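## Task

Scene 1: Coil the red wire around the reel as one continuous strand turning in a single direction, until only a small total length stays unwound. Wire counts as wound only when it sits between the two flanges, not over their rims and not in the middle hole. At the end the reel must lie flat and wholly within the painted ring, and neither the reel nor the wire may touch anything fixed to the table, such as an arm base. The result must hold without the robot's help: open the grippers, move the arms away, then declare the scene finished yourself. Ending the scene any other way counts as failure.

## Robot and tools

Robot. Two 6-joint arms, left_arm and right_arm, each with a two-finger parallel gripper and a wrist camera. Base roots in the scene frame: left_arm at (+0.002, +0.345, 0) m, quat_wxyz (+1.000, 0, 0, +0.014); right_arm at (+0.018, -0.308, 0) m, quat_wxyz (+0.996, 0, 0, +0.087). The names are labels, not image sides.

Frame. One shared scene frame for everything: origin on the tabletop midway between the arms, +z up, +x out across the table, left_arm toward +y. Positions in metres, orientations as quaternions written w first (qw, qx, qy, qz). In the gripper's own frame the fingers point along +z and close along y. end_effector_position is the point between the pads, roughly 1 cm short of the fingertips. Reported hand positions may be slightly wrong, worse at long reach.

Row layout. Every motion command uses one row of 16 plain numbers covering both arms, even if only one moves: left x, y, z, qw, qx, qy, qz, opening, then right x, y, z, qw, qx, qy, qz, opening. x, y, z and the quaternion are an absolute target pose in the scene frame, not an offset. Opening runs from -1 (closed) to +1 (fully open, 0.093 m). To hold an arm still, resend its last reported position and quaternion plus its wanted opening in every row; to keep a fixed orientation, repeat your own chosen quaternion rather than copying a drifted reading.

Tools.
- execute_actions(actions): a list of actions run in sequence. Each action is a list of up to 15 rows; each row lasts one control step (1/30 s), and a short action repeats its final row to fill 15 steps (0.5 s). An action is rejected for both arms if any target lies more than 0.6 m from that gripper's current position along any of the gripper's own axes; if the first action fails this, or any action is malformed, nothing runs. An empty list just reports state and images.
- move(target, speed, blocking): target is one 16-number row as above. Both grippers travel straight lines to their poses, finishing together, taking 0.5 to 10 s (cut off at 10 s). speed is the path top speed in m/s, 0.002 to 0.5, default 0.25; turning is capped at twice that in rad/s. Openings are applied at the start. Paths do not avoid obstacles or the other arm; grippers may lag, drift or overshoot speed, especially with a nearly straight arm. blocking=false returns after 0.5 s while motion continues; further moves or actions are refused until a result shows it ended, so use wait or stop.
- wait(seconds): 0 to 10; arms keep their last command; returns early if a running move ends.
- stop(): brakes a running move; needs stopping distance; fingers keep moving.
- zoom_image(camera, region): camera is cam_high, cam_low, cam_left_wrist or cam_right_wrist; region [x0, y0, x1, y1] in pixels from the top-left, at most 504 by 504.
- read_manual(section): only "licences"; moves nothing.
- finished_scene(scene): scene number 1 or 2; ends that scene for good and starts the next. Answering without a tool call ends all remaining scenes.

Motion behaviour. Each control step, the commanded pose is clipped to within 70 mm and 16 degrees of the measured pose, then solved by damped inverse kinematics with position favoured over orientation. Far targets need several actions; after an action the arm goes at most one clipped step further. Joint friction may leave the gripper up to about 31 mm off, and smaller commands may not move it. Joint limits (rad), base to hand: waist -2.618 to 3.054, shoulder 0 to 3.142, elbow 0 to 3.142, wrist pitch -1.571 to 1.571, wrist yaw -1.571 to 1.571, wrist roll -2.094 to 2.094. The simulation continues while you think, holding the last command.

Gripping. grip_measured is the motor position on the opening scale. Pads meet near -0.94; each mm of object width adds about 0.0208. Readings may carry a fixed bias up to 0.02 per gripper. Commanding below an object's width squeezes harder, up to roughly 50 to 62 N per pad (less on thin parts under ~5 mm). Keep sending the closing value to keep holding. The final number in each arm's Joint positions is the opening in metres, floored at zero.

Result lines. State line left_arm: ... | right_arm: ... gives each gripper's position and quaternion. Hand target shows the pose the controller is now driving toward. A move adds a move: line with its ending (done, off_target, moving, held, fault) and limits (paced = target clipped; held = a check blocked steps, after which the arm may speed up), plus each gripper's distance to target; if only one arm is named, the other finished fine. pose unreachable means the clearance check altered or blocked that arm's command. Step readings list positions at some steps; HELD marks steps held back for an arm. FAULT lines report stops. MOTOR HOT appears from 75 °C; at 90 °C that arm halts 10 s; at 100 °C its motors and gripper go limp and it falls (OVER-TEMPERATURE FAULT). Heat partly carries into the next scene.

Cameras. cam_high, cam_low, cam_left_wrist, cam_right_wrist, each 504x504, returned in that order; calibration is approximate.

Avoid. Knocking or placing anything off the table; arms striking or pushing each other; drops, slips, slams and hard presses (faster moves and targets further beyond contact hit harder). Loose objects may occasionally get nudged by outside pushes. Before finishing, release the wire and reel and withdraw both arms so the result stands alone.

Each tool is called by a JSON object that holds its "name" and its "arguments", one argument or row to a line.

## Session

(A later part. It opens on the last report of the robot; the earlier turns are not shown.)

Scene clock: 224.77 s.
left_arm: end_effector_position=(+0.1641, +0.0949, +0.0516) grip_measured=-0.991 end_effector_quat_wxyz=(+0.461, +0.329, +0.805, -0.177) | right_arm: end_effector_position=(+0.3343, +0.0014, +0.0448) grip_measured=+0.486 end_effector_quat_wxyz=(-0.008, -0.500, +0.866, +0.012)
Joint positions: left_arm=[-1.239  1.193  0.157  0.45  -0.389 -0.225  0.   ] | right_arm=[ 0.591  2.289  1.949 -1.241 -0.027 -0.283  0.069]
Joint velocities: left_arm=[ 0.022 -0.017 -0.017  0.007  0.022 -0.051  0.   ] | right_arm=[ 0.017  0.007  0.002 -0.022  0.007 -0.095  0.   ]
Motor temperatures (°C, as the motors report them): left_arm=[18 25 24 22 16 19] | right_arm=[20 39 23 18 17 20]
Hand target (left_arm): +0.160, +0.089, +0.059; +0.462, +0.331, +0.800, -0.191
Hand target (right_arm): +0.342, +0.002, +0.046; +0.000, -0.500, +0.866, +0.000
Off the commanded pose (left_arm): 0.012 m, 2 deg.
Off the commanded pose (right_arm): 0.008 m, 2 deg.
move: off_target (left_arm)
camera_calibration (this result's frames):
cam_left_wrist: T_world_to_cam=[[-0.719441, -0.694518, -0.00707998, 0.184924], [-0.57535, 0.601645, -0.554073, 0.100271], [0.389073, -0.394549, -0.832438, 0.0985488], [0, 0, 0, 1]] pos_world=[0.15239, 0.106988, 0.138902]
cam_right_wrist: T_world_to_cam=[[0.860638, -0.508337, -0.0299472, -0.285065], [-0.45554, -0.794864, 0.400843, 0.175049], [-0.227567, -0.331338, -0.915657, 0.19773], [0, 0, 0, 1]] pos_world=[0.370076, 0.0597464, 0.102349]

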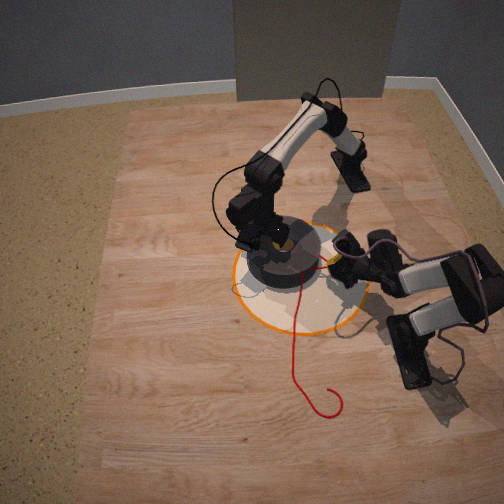

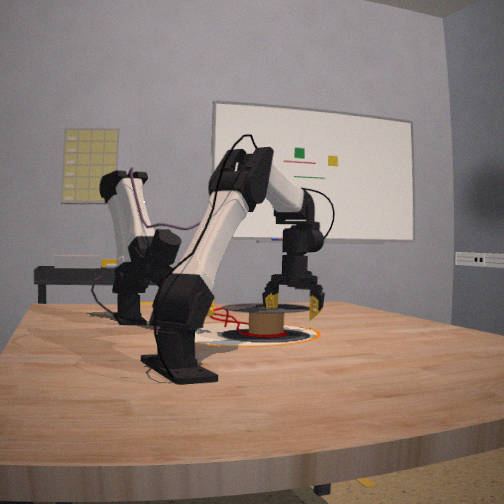

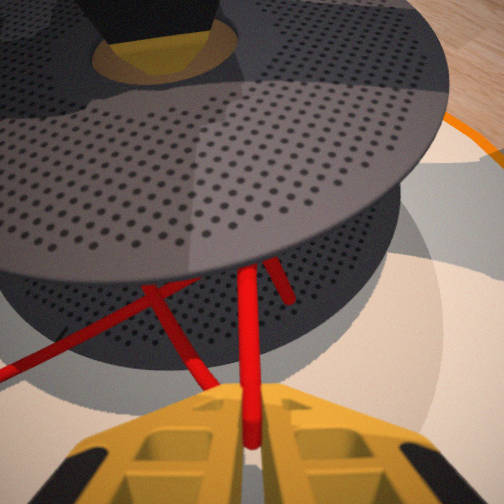

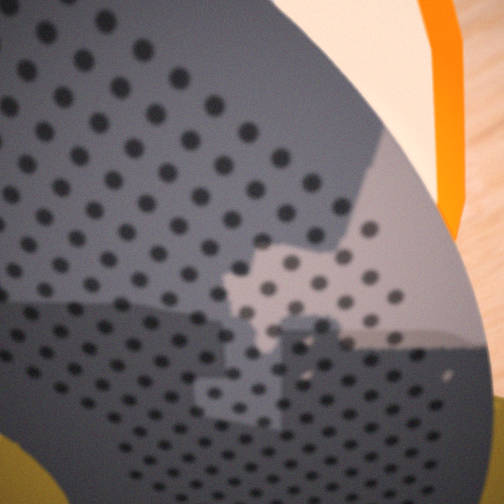

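{"name": "move", "arguments": {
  "target": [0.160,0.095,0.055,0.42,0.48,0.72,-0.28,-1.0, 0.3417,0.002,0.046,0,-0.5,0.866,0,0.45],
  "speed": 0.15
}}

{"name": "move", "arguments": {
  "target": [0.160,0.095,0.058,0.354,0.612,0.612,-0.354,-1.0, 0.35,0.033,0.046,0,-0.707,0.707,0,0.45],
  "speed": 0.15
}}

Scene clock: 257.17 s.
left_arm: end_effector_position=(+0.1640, +0.0973, +0.0527) grip_measured=-0.991 end_effector_quat_wxyz=(+0.421, +0.472, +0.728, -0.265) | right_arm: end_effector_position=(+0.3343, +0.0014, +0.0448) grip_measured=+0.486 end_effector_quat_wxyz=(-0.008, -0.502, +0.865, +0.012)
Joint positions: left_arm=[-0.882  1.144  0.123  0.474  0.242  0.159  0.   ] | right_arm=[ 0.591  2.289  1.949 -1.241 -0.027 -0.286  0.069]
Joint velocities: left_arm=[ 0.007  0.017 -0.012 -0.037  0.051 -0.037  0.   ] | right_arm=[-0.012 -0.002  0.007 -0.007 -0.007 -0.007  0.   ]
Motor temperatures (°C, as the motors report them): left_arm=[18 23 25 24 16 19] | right_arm=[20 40 25 18 17 20]
Hand target (left_arm): +0.159, +0.095, +0.056; +0.420, +0.479, +0.718, -0.280
Hand target (right_arm): +0.342, +0.002, +0.046; +0.000, -0.500, +0.866, +0.000
Off the commanded pose (left_arm): 0.005 m, 2 deg.
Off the commanded pose (right_arm): 0.007 m, 2 deg.
move: done
camera_calibration (this result's frames):
cam_left_wrist: T_world_to_cam=[[-0.924471, -0.381252, -0.000913428, 0.189342], [-0.315191, 0.765629, -0.560773, 0.041185], [0.214495, -0.518131, -0.827969, 0.140887], [0, 0, 0, 1]] pos_world=[0.157803, 0.113653, 0.139919]
cam_right_wrist: T_world_to_cam=[[0.862388, -0.505382, -0.0295896, -0.285732], [-0.452929, -0.79635, 0.400852, 0.174162], [-0.226147, -0.332288, -0.915665, 0.19725], [0, 0, 0, 1]] pos_world=[0.369902, 0.0598333, 0.102347]

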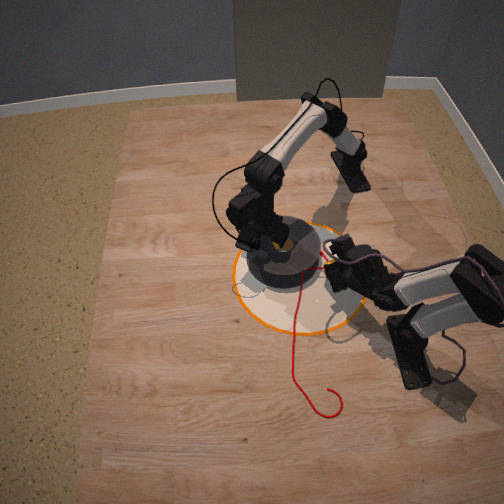

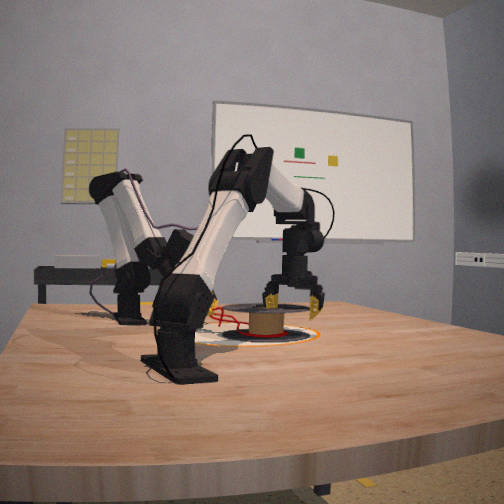

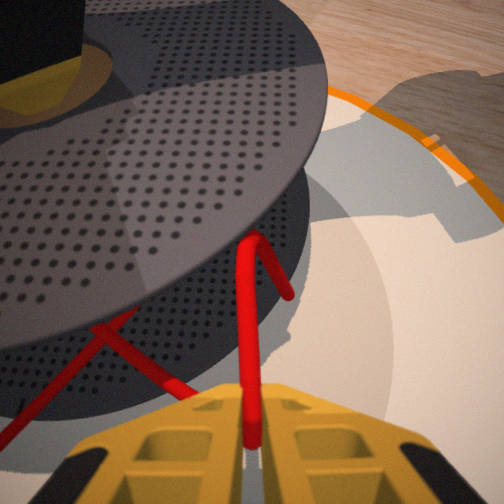

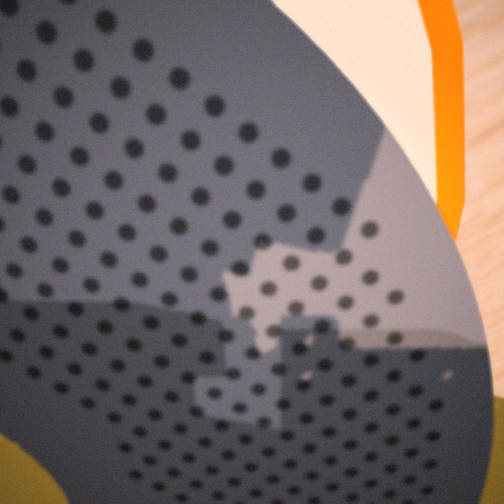

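Scene clock: 259.40 s.
left_arm: end_effector_position=(+0.1572, +0.0960, +0.0589) grip_measured=-0.991 end_effector_quat_wxyz=(+0.360, +0.611, +0.613, -0.349) | right_arm: end_effector_position=(+0.3486, +0.0327, +0.0466) grip_measured=+0.486 end_effector_quat_wxyz=(+0.003, -0.698, +0.716, +0.014)
Joint positions: left_arm=[-0.619  1.291  0.299  0.206  0.792  0.634  0.   ] | right_arm=[ 0.617  2.434  2.208 -1.339 -0.029 -0.755  0.069]
Joint velocities: left_arm=[-0.002 -0.002 -0.012 -0.007 -0.037  0.007  0.   ] | right_arm=[-0.002 -0.007 -0.007  0.022  0.007 -0.081 -0.   ]
Motor temperatures (°C, as the motors report them): left_arm=[18 23 25 24 16 19] | right_arm=[20 41 25 18 17 20]
Hand target (left_arm): +0.159, +0.095, +0.059; +0.355, +0.611, +0.613, -0.355
Hand target (right_arm): +0.350, +0.033, +0.045; -0.001, +0.707, -0.707, +0.000
Off the commanded pose (left_arm): 0.003 m, 1 deg.
Off the commanded pose (right_arm): 0.001 m, 2 deg.
move: done
camera_calibration (this result's frames):
cam_left_wrist: T_world_to_cam=[[-0.999631, 0.0271146, -0.00143951, 0.155202], [0.0231248, 0.822361, -0.568497, -0.0147027], [-0.0142307, -0.56832, -0.822684, 0.187272], [0, 0, 0, 1]] pos_world=[0.15815, 0.114313, 0.145931]
cam_right_wrist: T_world_to_cam=[[0.999236, -0.0347838, -0.0178026, -0.345849], [-0.0255508, -0.926344, 0.375811, 0.0612955], [-0.0295635, -0.37507, -0.926525, 0.145863], [0, 0, 0, 1]] pos_world=[0.351463, 0.0994597, 0.105953]

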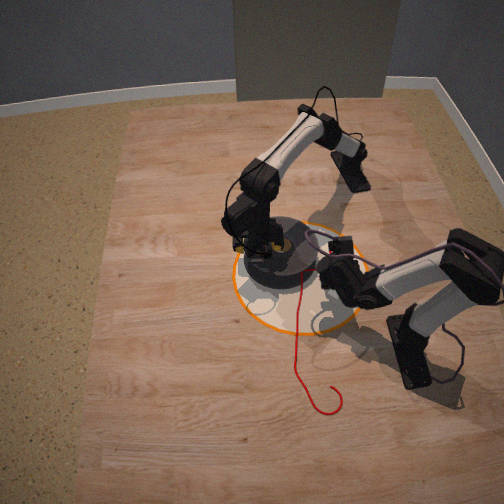

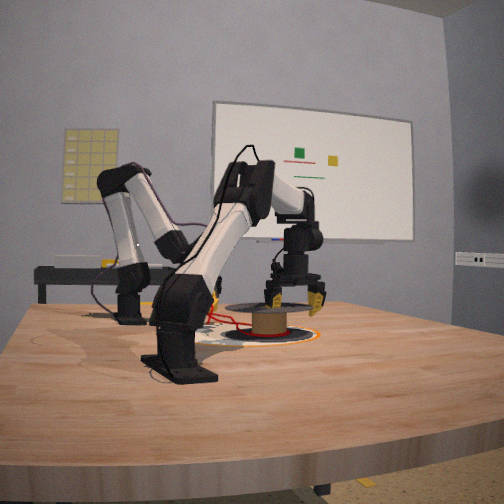

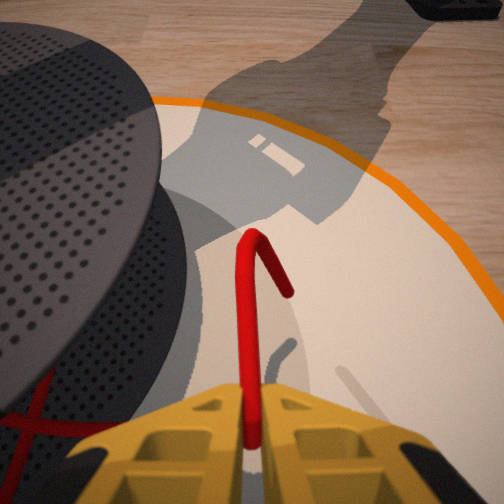

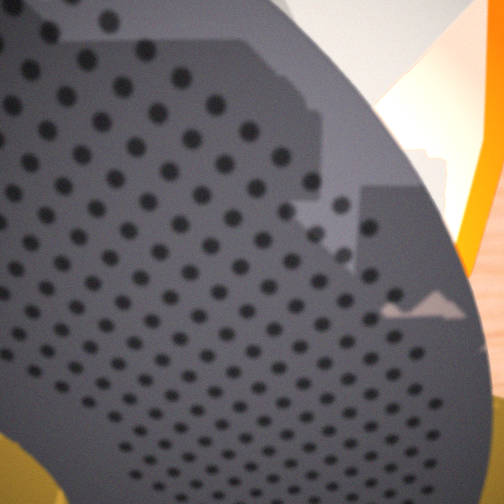

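{"name": "move", "arguments": {
  "target": [0.165,0.10,0.105,0.354,0.612,0.612,-0.354,-1.0, 0.3355,0.0729,0.046,0,-0.906,0.423,0,0.45],
  "speed": 0.12
}}

{"name": "zoom_image", "arguments": {
  "camera": "cam_low",
  "region": [180,260,340,350]
}}

Scene clock: 265.10 s.
left_arm: end_effector_position=(+0.1609, +0.1006, +0.0923) grip_measured=-0.991 end_effector_quat_wxyz=(+0.338, +0.611, +0.622, -0.356) | right_arm: end_effector_position=(+0.3320, +0.0709, +0.0479) grip_measured=+0.485 end_effector_quat_wxyz=(-0.002, +0.900, -0.436, -0.016)
Joint positions: left_arm=[-0.584  1.186  0.44  -0.121  0.823  0.679  0.   ] | right_arm=[ 0.695  2.578  2.48  -1.477 -0.032 -1.371  0.068]
Joint velocities: left_arm=[-0.002 -0.007 -0.002 -0.11  -0.037 -0.007  0.   ] | right_arm=[-0.012  0.002  0.022 -0.081  0.037 -0.066 -0.   ]
Motor temperatures (°C, as the motors report them): left_arm=[18 23 26 24 16 19] | right_arm=[20 41 25 18 17 20]
Hand target (left_arm): +0.165, +0.099, +0.104; +0.354, +0.612, +0.612, -0.354
Hand target (right_arm): +0.336, +0.073, +0.046; -0.000, +0.906, -0.423, +0.001
Off the commanded pose (left_arm): 0.013 m, 2 deg.
Off the commanded pose (right_arm): 0.004 m, 2 deg.
move: off_target (left_arm)
camera_calibration (this result's frames):
cam_left_wrist: T_world_to_cam=[[-0.998563, 0.035162, 0.0404498, 0.153994], [0.0072226, 0.836112, -0.548511, -0.000181696], [-0.0531073, -0.54743, -0.835165, 0.2227], [0, 0, 0, 1]] pos_world=[0.165601, 0.11665, 0.179662]
cam_right_wrist: T_world_to_cam=[[0.790834, 0.611905, -0.0123943, -0.304783], [0.572008, -0.731765, 0.370576, -0.116158], [0.217687, -0.300154, -0.92872, 0.0736582], [0, 0, 0, 1]] pos_world=[0.291442, 0.123606, 0.107676]

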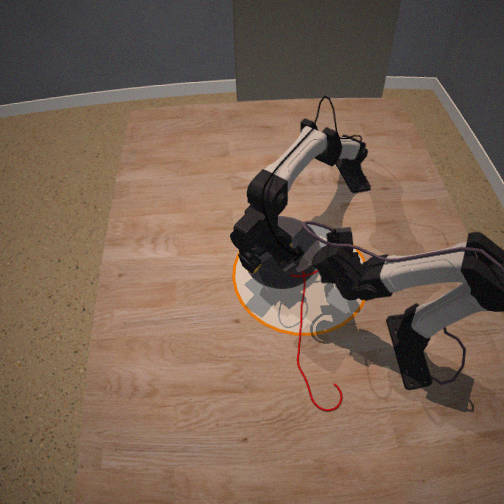

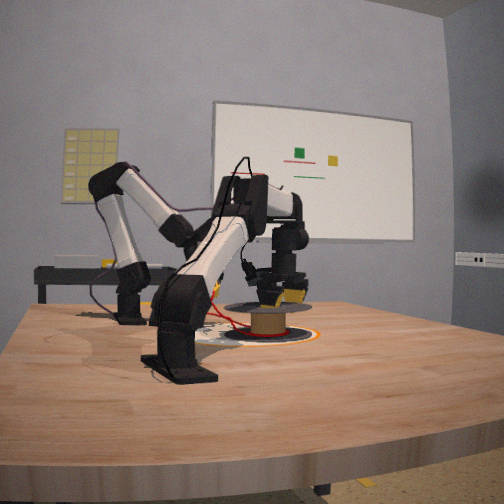

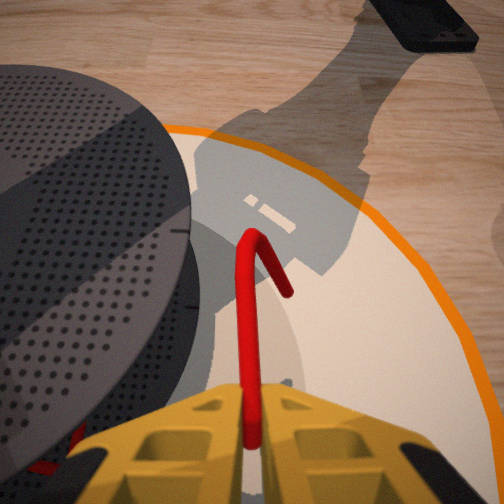

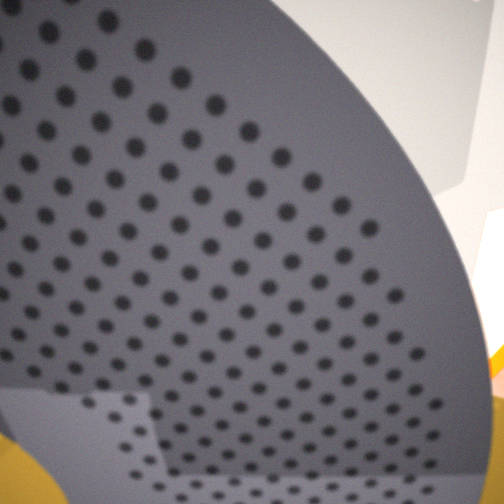

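Region (180, 260, 340, 350) of cam_low's 504x504 image, scaled by 3.150, with more detail than that image has; it fills the top 284 rows of this view, and the rest is white.

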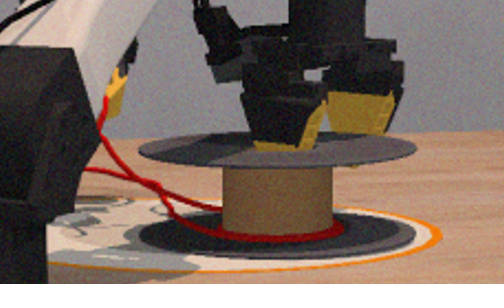

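{"name": "move", "arguments": {
  "target": [0.172,0.098,0.12,0.42,0.48,0.72,-0.28,-1.0, 0.3355,0.0729,0.046,0,-0.906,0.423,0,0.45],
  "speed": 0.12
}}

{"name": "move", "arguments": {
  "target": [0.183,0.093,0.12,0.462,0.331,0.800,-0.191,-1.0, 0.3355,0.0729,0.046,0,-0.906,0.423,0,0.45],
  "speed": 0.12
}}

Scene clock: 268.20 s.
left_arm: end_effector_position=(+0.1724, +0.0979, +0.1145) grip_measured=-0.991 end_effector_quat_wxyz=(+0.404, +0.484, +0.724, -0.280) | right_arm: end_effector_position=(+0.3319, +0.0708, +0.0477) grip_measured=+0.485 end_effector_quat_wxyz=(-0.001, +0.901, -0.434, -0.016)
Joint positions: left_arm=[-0.793  0.932  0.356 -0.009  0.365  0.215  0.   ] | right_arm=[ 0.695  2.579  2.481 -1.479 -0.032 -1.376  0.068]
Joint velocities: left_arm=[-0.002 -0.012  0.017 -0.022 -0.051 -0.007  0.   ] | right_arm=[-0.007  0.012 -0.002  0.037  0.051  0.037 -0.   ]
Motor temperatures (°C, as the motors report them): left_arm=[18 22 26 24 16 19] | right_arm=[20 42 25 18 17 20]
Hand target (left_arm): +0.173, +0.098, +0.119; +0.419, +0.480, +0.718, -0.279
Hand target (right_arm): +0.335, +0.073, +0.046; -0.001, +0.906, -0.423, +0.000
Off the commanded pose (left_arm): 0.005 m, 2 deg.
Off the commanded pose (right_arm): 0.005 m, 2 deg.
move: done
camera_calibration (this result's frames):
cam_left_wrist: T_world_to_cam=[[-0.939719, -0.340946, 0.0261522, 0.192978], [-0.298169, 0.779567, -0.550791, 0.0725999], [0.167403, -0.525386, -0.834233, 0.200139], [0, 0, 0, 1]] pos_world=[0.169488, 0.114349, 0.201903]
cam_right_wrist: T_world_to_cam=[[0.787783, 0.615808, -0.0133646, -0.303836], [0.575871, -0.728648, 0.370736, -0.117638], [0.218564, -0.299756, -0.928642, 0.0731635], [0, 0, 0, 1]] pos_world=[0.291111, 0.123319, 0.107495]

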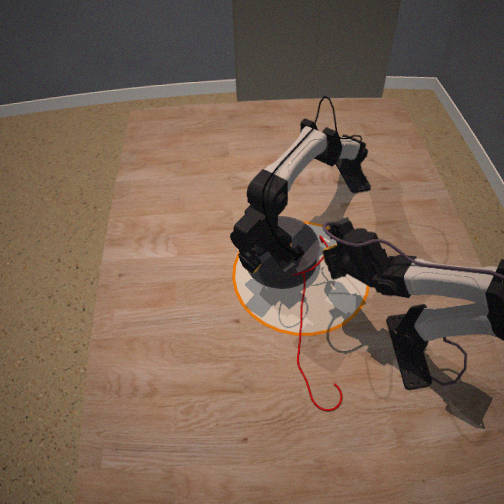

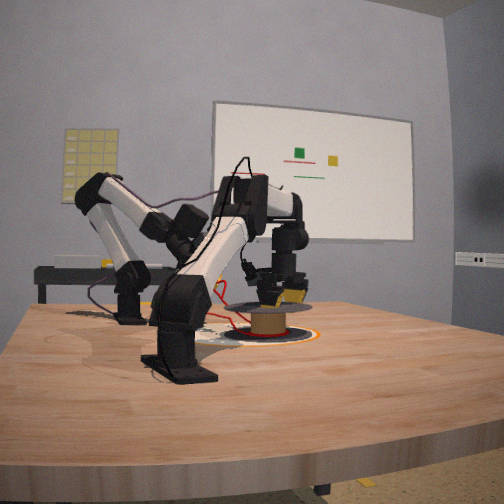

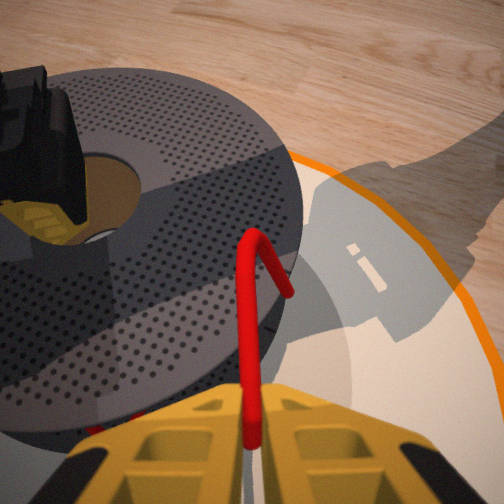

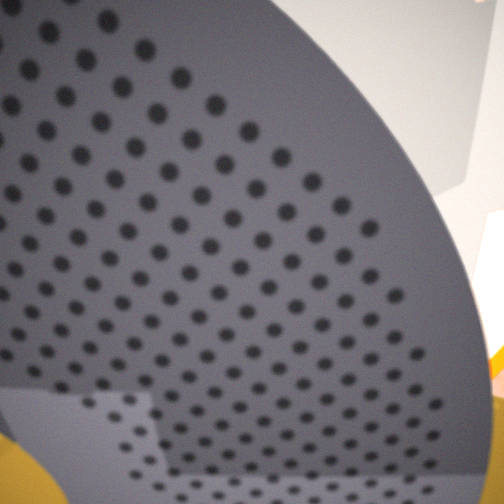

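Scene clock: 270.40 s.
left_arm: end_effector_position=(+0.1814, +0.0969, +0.1179) grip_measured=-0.991 end_effector_quat_wxyz=(+0.457, +0.336, +0.801, -0.192) | right_arm: end_effector_position=(+0.3318, +0.0708, +0.0477) grip_measured=+0.485 end_effector_quat_wxyz=(-0.001, +0.901, -0.434, -0.016)
Joint positions: left_arm=[-1.105  0.932  0.356  0.025 -0.244 -0.147  0.   ] | right_arm=[ 0.695  2.579  2.481 -1.479 -0.032 -1.376  0.068]
Joint velocities: left_arm=[ 0.012  0.007  0.007  0.066 -0.11   0.037  0.   ] | right_arm=[ 0.007 -0.007 -0.017  0.022 -0.007 -0.007 -0.   ]
Motor temperatures (°C, as the motors report them): left_arm=[18 22 26 24 16 19] | right_arm=[20 42 25 18 17 20]
Hand target (left_arm): +0.184, +0.093, +0.119; +0.462, +0.332, +0.800, -0.191
Hand target (right_arm): +0.335, +0.073, +0.046; -0.001, +0.906, -0.423, +0.000
Off the commanded pose (left_arm): 0.005 m, 1 deg.
Off the commanded pose (right_arm): 0.005 m, 2 deg.
move: done
camera_calibration (this result's frames):
cam_left_wrist: T_world_to_cam=[[-0.738485, -0.674176, 0.0112734, 0.198532], [-0.564228, 0.608723, -0.557765, 0.143544], [0.369169, -0.418262, -0.829922, 0.153413], [0, 0, 0, 1]] pos_world=[0.170969, 0.110633, 0.205147]
cam_right_wrist: T_world_to_cam=[[0.787781, 0.615809, -0.0134422, -0.303819], [0.575977, -0.72874, 0.370389, -0.117592], [0.218293, -0.299528, -0.92878, 0.0732689], [0, 0, 0, 1]] pos_world=[0.291079, 0.123346, 0.107522]

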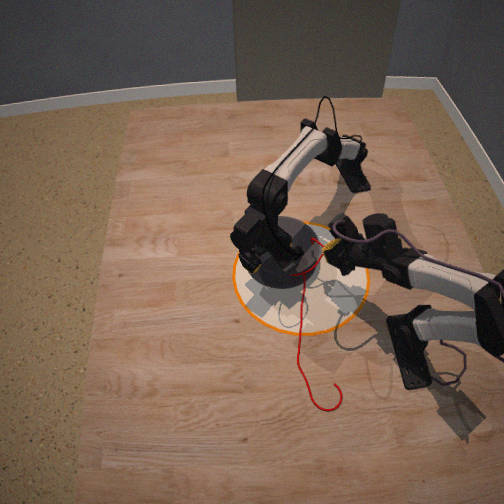

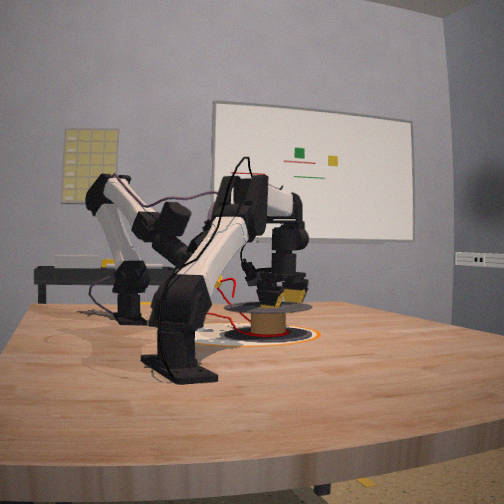

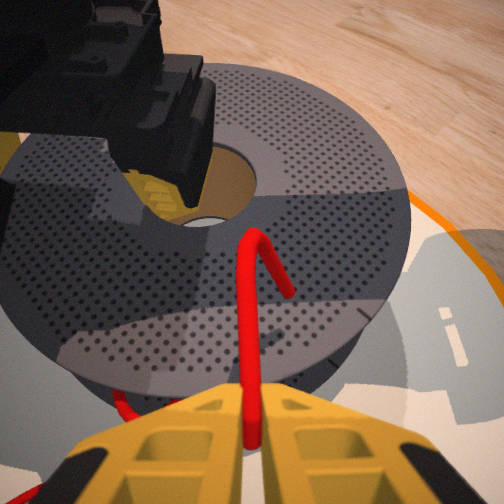

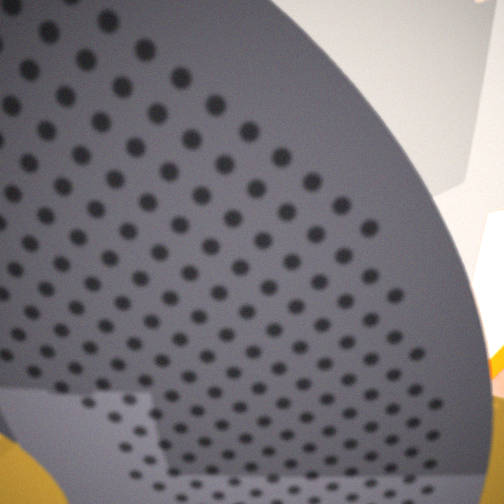

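{"name": "move", "arguments": {
  "target": [0.183,0.087,0.095,0.444,0.244,0.853,-0.127,-1.0, 0.35,0.033,0.046,0,-0.707,0.707,0,0.45],
  "speed": 0.1
}}

{"name": "zoom_image", "arguments": {
  "camera": "cam_low",
  "region": [180,260,340,350]
}}

Scene clock: 280.40 s.
left_arm: end_effector_position=(+0.1830, +0.0910, +0.0945) grip_measured=-0.991 end_effector_quat_wxyz=(+0.444, +0.243, +0.852, -0.132) | right_arm: end_effector_position=(+0.3413, +0.0392, +0.0440) grip_measured=+0.486 end_effector_quat_wxyz=(-0.010, -0.716, +0.697, +0.016)
Joint positions: left_arm=[-1.256  1.141  0.432 -0.013 -0.53  -0.429  0.   ] | right_arm=[ 0.636  2.469  2.262 -1.382 -0.033 -0.788  0.069]
Joint velocities: left_arm=[-0.007  0.012  0.017 -0.066 -0.007  0.007  0.   ] | right_arm=[-0.012  0.002 -0.012  0.007 -0.022 -0.007  0.001]
Motor temperatures (°C, as the motors report them): left_arm=[18 22 27 25 16 19] | right_arm=[20 44 25 18 17 20]
Hand target (left_arm): +0.183, +0.088, +0.095; +0.444, +0.244, +0.853, -0.127
Hand target (right_arm): +0.350, +0.033, +0.046; +0.001, +0.707, -0.707, -0.001
Off the commanded pose (left_arm): 0.004 m, 1 deg.
Off the commanded pose (right_arm): 0.011 m, 3 deg.
move: off_target (right_arm)
camera_calibration (this result's frames):
cam_left_wrist: T_world_to_cam=[[-0.56088, -0.827595, 0.022373, 0.17645], [-0.725292, 0.478157, -0.495295, 0.170426], [0.399206, -0.294028, -0.868437, 0.117741], [0, 0, 0, 1]] pos_world=[0.175573, 0.0991582, 0.182714]
cam_right_wrist: T_world_to_cam=[[0.999143, 0.0166222, -0.0379066, -0.339468], [0.0300827, -0.92066, 0.389206, 0.0482633], [-0.0284296, -0.390013, -0.920371, 0.145645], [0, 0, 0, 1]] pos_world=[0.341866, 0.10688, 0.102395]

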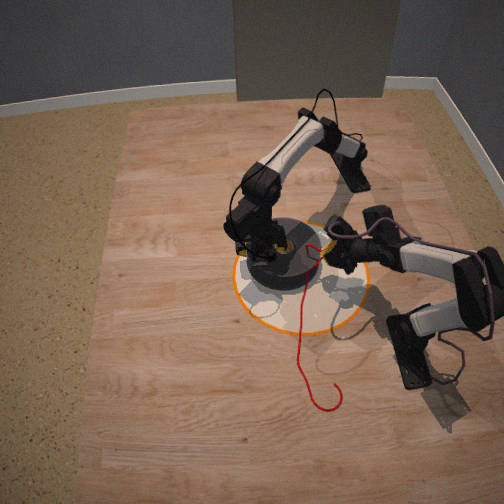

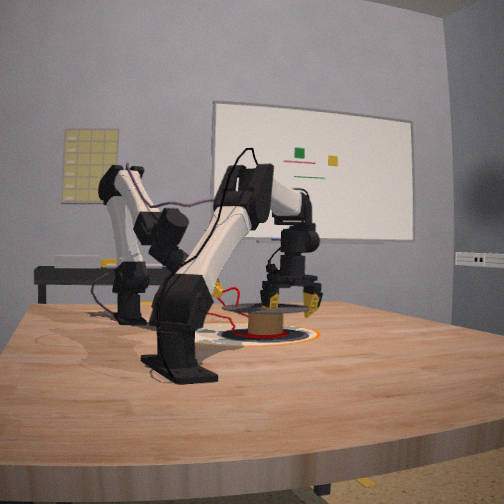

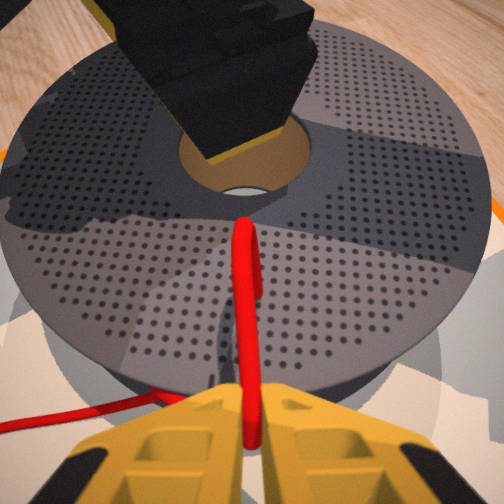

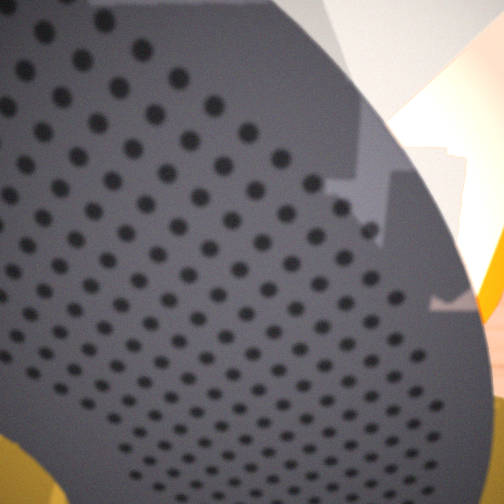

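Region (180, 260, 340, 350) of cam_low's 504x504 image, scaled by 3.150, with more detail than that image has; it fills the top 284 rows of this view, and the rest is white.

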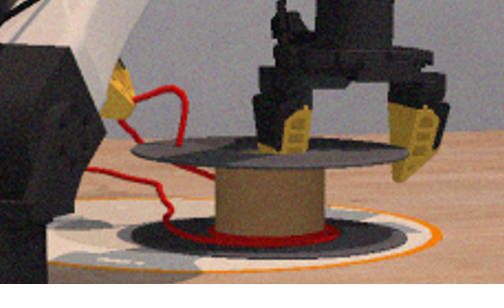

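{"name": "execute_actions", "arguments": {
  "actions": []
}}

Scene clock: 282.83 s.
left_arm: end_effector_position=(+0.1831, +0.0912, +0.0944) grip_measured=-0.991 end_effector_quat_wxyz=(+0.444, +0.242, +0.852, -0.131) | right_arm: end_effector_position=(+0.3413, +0.0391, +0.0439) grip_measured=+0.486 end_effector_quat_wxyz=(-0.010, -0.716, +0.698, +0.016)
Joint positions: left_arm=[-1.256  1.141  0.432 -0.014 -0.531 -0.431  0.   ] | right_arm=[ 0.636  2.469  2.262 -1.382 -0.033 -0.786  0.069]
Joint velocities: left_arm=[-0.007 -0.022  0.022 -0.037 -0.022 -0.007  0.   ] | right_arm=[-0.007  0.002  0.022 -0.007 -0.037 -0.007  0.   ]
Motor temperatures (°C, as the motors report them): left_arm=[18 21 27 25 16 19] | right_arm=[20 45 25 18 17 20]
Hand target (left_arm): +0.183, +0.088, +0.095; +0.444, +0.244, +0.853, -0.127
Hand target (right_arm): +0.350, +0.033, +0.046; +0.001, +0.707, -0.707, -0.002
Off the commanded pose (left_arm): 0.004 m, 1 deg.
Off the commanded pose (right_arm): 0.011 m, 3 deg.
camera_calibration (this result's frames):
cam_left_wrist: T_world_to_cam=[[-0.559443, -0.828562, 0.0225637, 0.176502], [-0.726224, 0.47686, -0.495181, 0.170634], [0.399528, -0.293412, -0.868497, 0.117608], [0, 0, 0, 1]] pos_world=[0.175673, 0.0993818, 0.182654]
cam_right_wrist: T_world_to_cam=[[0.999168, 0.0143233, -0.0381958, -0.339315], [0.0280876, -0.920586, 0.38953, 0.0489062], [-0.0295832, -0.390278, -0.920222, 0.145929], [0, 0, 0, 1]] pos_world=[0.341976, 0.106835, 0.102276]

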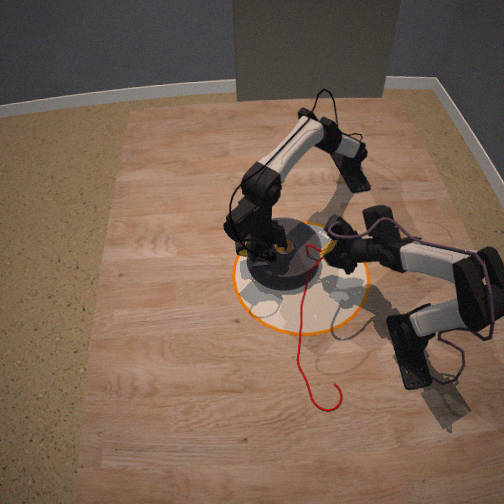

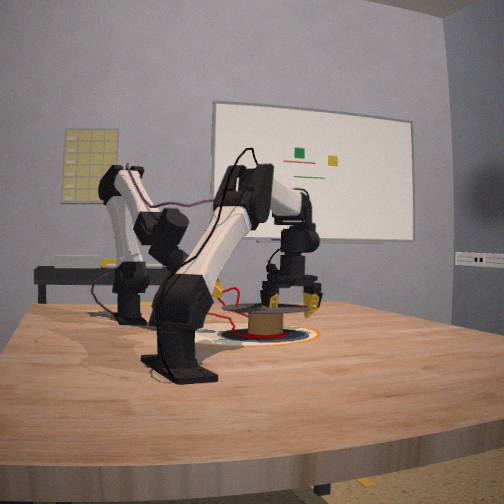

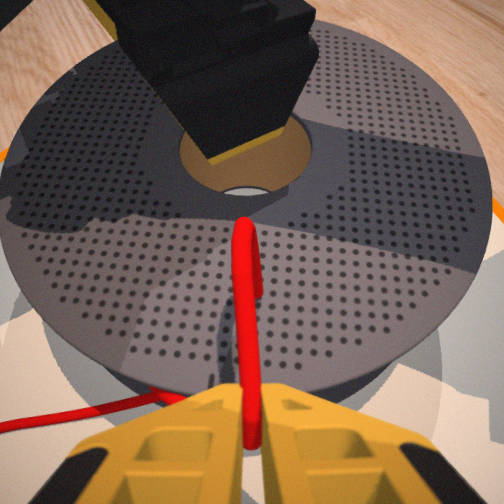

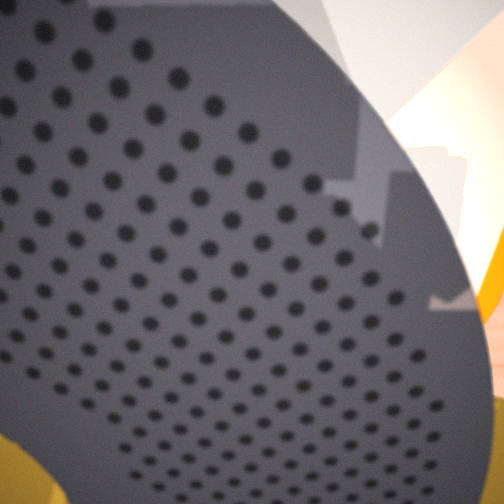

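{"name": "move", "arguments": {
  "target": [0.188,0.084,0.076,0.444,0.244,0.853,-0.127,0.347,0.036,0.046,0,-0.707,0.707,0,0.45],
  "speed": 0.05
}}


{"name": "move", "arguments": {
  "target": [0.188,0.084,0.076,0.444,0.244,0.853,-0.127,-1.0,0.347,0.036,0.046,0,-0.707,0.707,0,0.45],
  "speed": 0.05
}}

Scene clock: 284.97 s.
left_arm: end_effector_position=(+0.1862, +0.0827, +0.0839) grip_measured=-0.991 end_effector_quat_wxyz=(+0.446, +0.243, +0.852, -0.132) | right_arm: end_effector_position=(+0.3414, +0.0390, +0.0439) grip_measured=+0.486 end_effector_quat_wxyz=(-0.010, -0.713, +0.700, +0.016)
Joint positions: left_arm=[-1.256  1.22   0.424  0.077 -0.531 -0.428  0.   ] | right_arm=[ 0.636  2.469  2.262 -1.382 -0.032 -0.78   0.069]
Joint velocities: left_arm=[-0.012  0.002 -0.002 -0.066 -0.066 -0.007  0.   ] | right_arm=[-0.012  0.002 -0.017 -0.022  0.022  0.066  0.   ]
Motor temperatures (°C, as the motors report them): left_arm=[18 21 27 25 16 19] | right_arm=[20 46 25 18 17 20]
Hand target (left_arm): +0.188, +0.084, +0.077; +0.444, +0.244, +0.853, -0.127
Hand target (right_arm): +0.347, +0.036, +0.046; +0.001, +0.707, -0.707, -0.000
Off the commanded pose (left_arm): 0.008 m, 1 deg.
Off the commanded pose (right_arm): 0.007 m, 2 deg.
move: done
camera_calibration (this result's frames):
cam_left_wrist: T_world_to_cam=[[-0.560758, -0.827671, 0.0226284, 0.171498], [-0.724279, 0.477099, -0.497791, 0.171604], [0.401211, -0.29553, -0.867002, 0.104501], [0, 0, 0, 1]] pos_world=[0.178531, 0.0909549, 0.172145]
cam_right_wrist: T_world_to_cam=[[0.999265, 0.00821231, -0.0374315, -0.339282], [0.0221908, -0.920343, 0.390482, 0.0507444], [-0.0312431, -0.391026, -0.919849, 0.146455], [0, 0, 0, 1]] pos_world=[0.342482, 0.106756, 0.102202]

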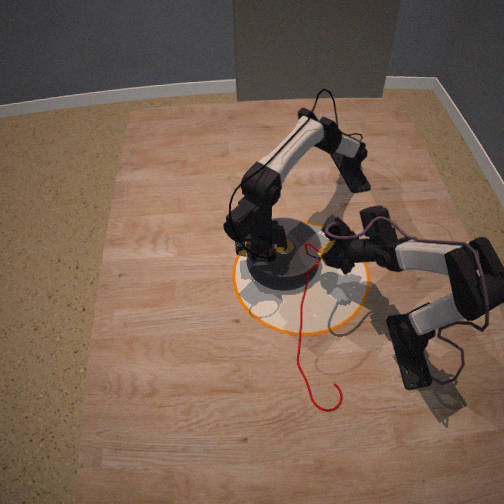

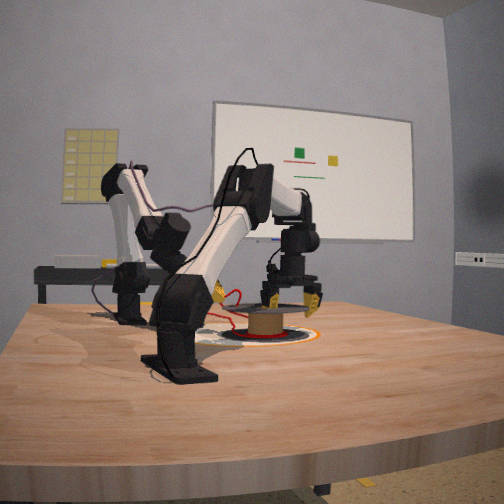

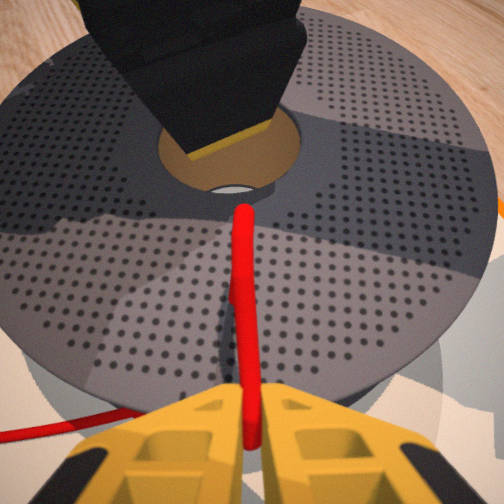

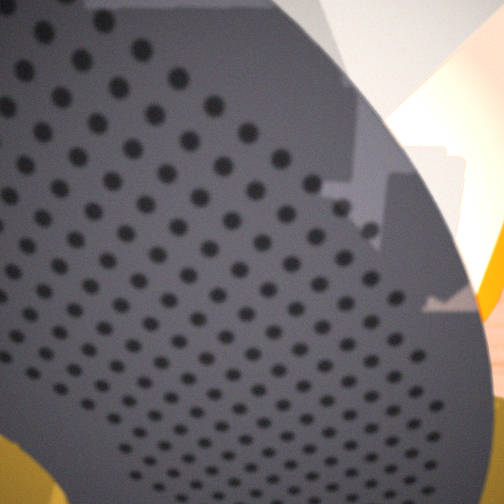

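{"name": "zoom_image", "arguments": {
  "camera": "cam_low",
  "region": [180, 260, 340, 360]
}}

Region (180, 260, 340, 360) of cam_low's 504x504 image, scaled by 3.150, with more detail than that image has; it fills the top 315 rows of this view, and the rest is white.

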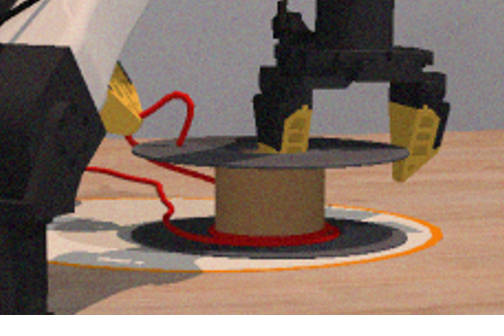

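{"name": "move", "arguments": {
  "target": [0.181,0.088,0.072,0.444,0.244,0.853,-0.127,-1.0,0.349,0.042,0.046,0,-0.74,0.672,0,0.45],
  "speed": 0.04
}}

{"name": "move", "arguments": {
  "target": [0.181,0.088,0.056,0.444,0.244,0.853,-0.127,-1.0,0.349,0.042,0.046,0,-0.74,0.672,0,0.45],
  "speed": 0.04
}}

{"name": "zoom_image", "arguments": {
  "camera": "cam_low",
  "region": [180, 260, 340, 360]
}}

Scene clock: 288.87 s.
left_arm: end_effector_position=(+0.1825, +0.0870, +0.0760) grip_measured=-0.991 end_effector_quat_wxyz=(+0.442, +0.245, +0.853, -0.129) | right_arm: end_effector_position=(+0.3449, +0.0407, +0.0470) grip_measured=+0.486 end_effector_quat_wxyz=(-0.002, -0.735, +0.678, +0.012)
Joint positions: left_arm=[-1.265  1.221  0.398  0.089 -0.536 -0.436  0.   ] | right_arm=[ 0.636  2.469  2.274 -1.379 -0.024 -0.843  0.069]
Joint velocities: left_arm=[-0.012 -0.007 -0.012  0.051 -0.007 -0.051  0.   ] | right_arm=[-0.012 -0.002  0.002 -0.022  0.007  0.095 -0.   ]
Motor temperatures (°C, as the motors report them): left_arm=[18 21 27 25 16 19] | right_arm=[20 47 25 18 17 20]
Hand target (left_arm): +0.181, +0.088, +0.072; +0.444, +0.244, +0.853, -0.127
Hand target (right_arm): +0.349, +0.042, +0.046; -0.001, +0.740, -0.672, -0.000
Off the commanded pose (left_arm): 0.004 m, 0 deg.
Off the commanded pose (right_arm): 0.004 m, 2 deg.
move: done
camera_calibration (this result's frames):
cam_left_wrist: T_world_to_cam=[[-0.561281, -0.827432, 0.0179016, 0.17364], [-0.726663, 0.482342, -0.489191, 0.162286], [0.396137, -0.287582, -0.871993, 0.101017], [0, 0, 0, 1]] pos_world=[0.175372, 0.0944489, 0.164367]
cam_right_wrist: T_world_to_cam=[[0.997253, 0.0713486, -0.0198765, -0.345384], [0.0735005, -0.920258, 0.384347, 0.0336329], [0.00913113, -0.384753, -0.922975, 0.136049], [0, 0, 0, 1]] pos_world=[0.340721, 0.107939, 0.105778]

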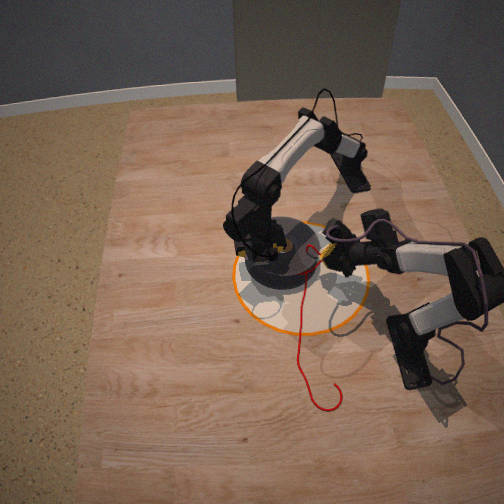

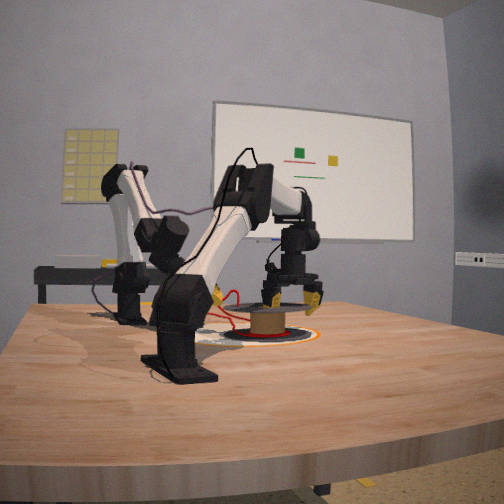

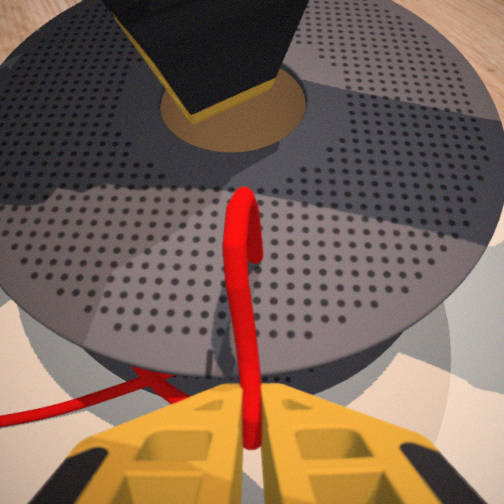

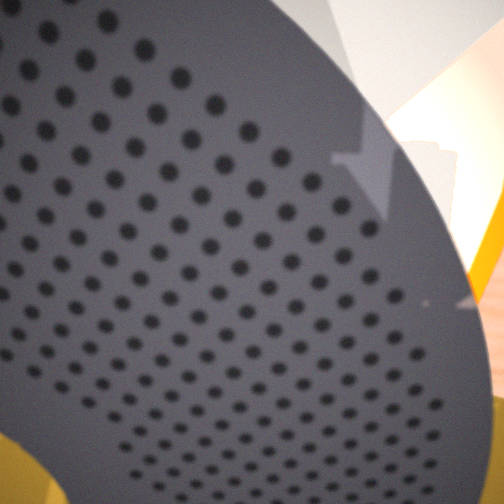

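Scene clock: 289.87 s.
left_arm: end_effector_position=(+0.1826, +0.0869, +0.0626) grip_measured=-0.991 end_effector_quat_wxyz=(+0.444, +0.242, +0.852, -0.132) | right_arm: end_effector_position=(+0.3450, +0.0406, +0.0470) grip_measured=+0.486 end_effector_quat_wxyz=(-0.002, -0.736, +0.677, +0.012)
Joint positions: left_arm=[-1.265  1.272  0.355  0.191 -0.536 -0.438  0.   ] | right_arm=[ 0.636  2.469  2.274 -1.379 -0.023 -0.844  0.069]
Joint velocities: left_arm=[-0.002 -0.012  0.002  0.081 -0.037 -0.066  0.   ] | right_arm=[-0.002  0.012 -0.022 -0.066 -0.022 -0.022 -0.001]
Motor temperatures (°C, as the motors report them): left_arm=[18 21 27 25 16 19] | right_arm=[20 47 25 18 17 20]
Hand target (left_arm): +0.181, +0.088, +0.056; +0.444, +0.244, +0.853, -0.127
Hand target (right_arm): +0.349, +0.042, +0.046; -0.001, +0.740, -0.672, +0.000
Off the commanded pose (left_arm): 0.007 m, 1 deg.
Off the commanded pose (right_arm): 0.004 m, 2 deg.
move: done
camera_calibration (this result's frames):
cam_left_wrist: T_world_to_cam=[[-0.560367, -0.827904, 0.0237405, 0.173378], [-0.726139, 0.477296, -0.494884, 0.156495], [0.398385, -0.294556, -0.868635, 0.0892115], [0, 0, 0, 1]] pos_world=[0.175252, 0.0951242, 0.150823]
cam_right_wrist: T_world_to_cam=[[0.997154, 0.0728627, -0.0193406, -0.345523], [0.074686, -0.919954, 0.384847, 0.0331009], [0.0102485, -0.385196, -0.922778, 0.135634], [0, 0, 0, 1]] pos_world=[0.340677, 0.107873, 0.105739]

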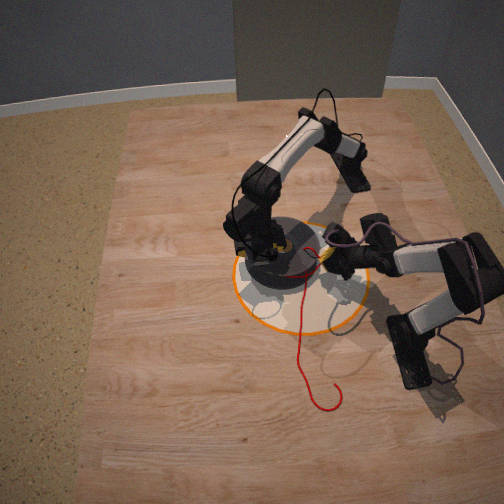

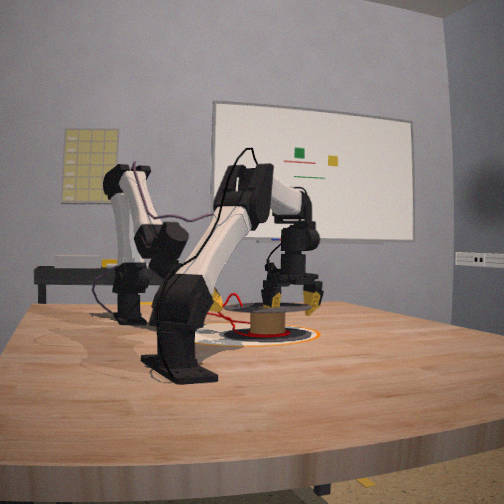

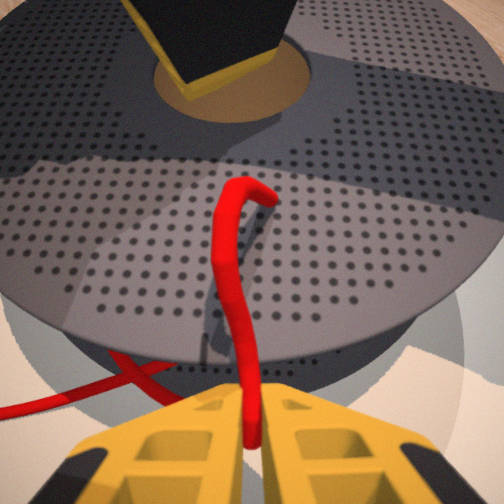

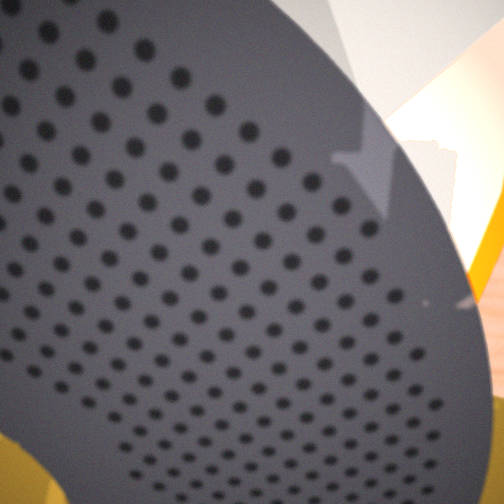

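Region (180, 260, 340, 360) of cam_low's 504x504 image, scaled by 3.150, with more detail than that image has; it fills the top 315 rows of this view, and the rest is white.

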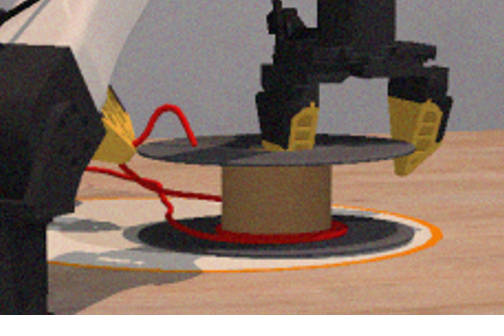

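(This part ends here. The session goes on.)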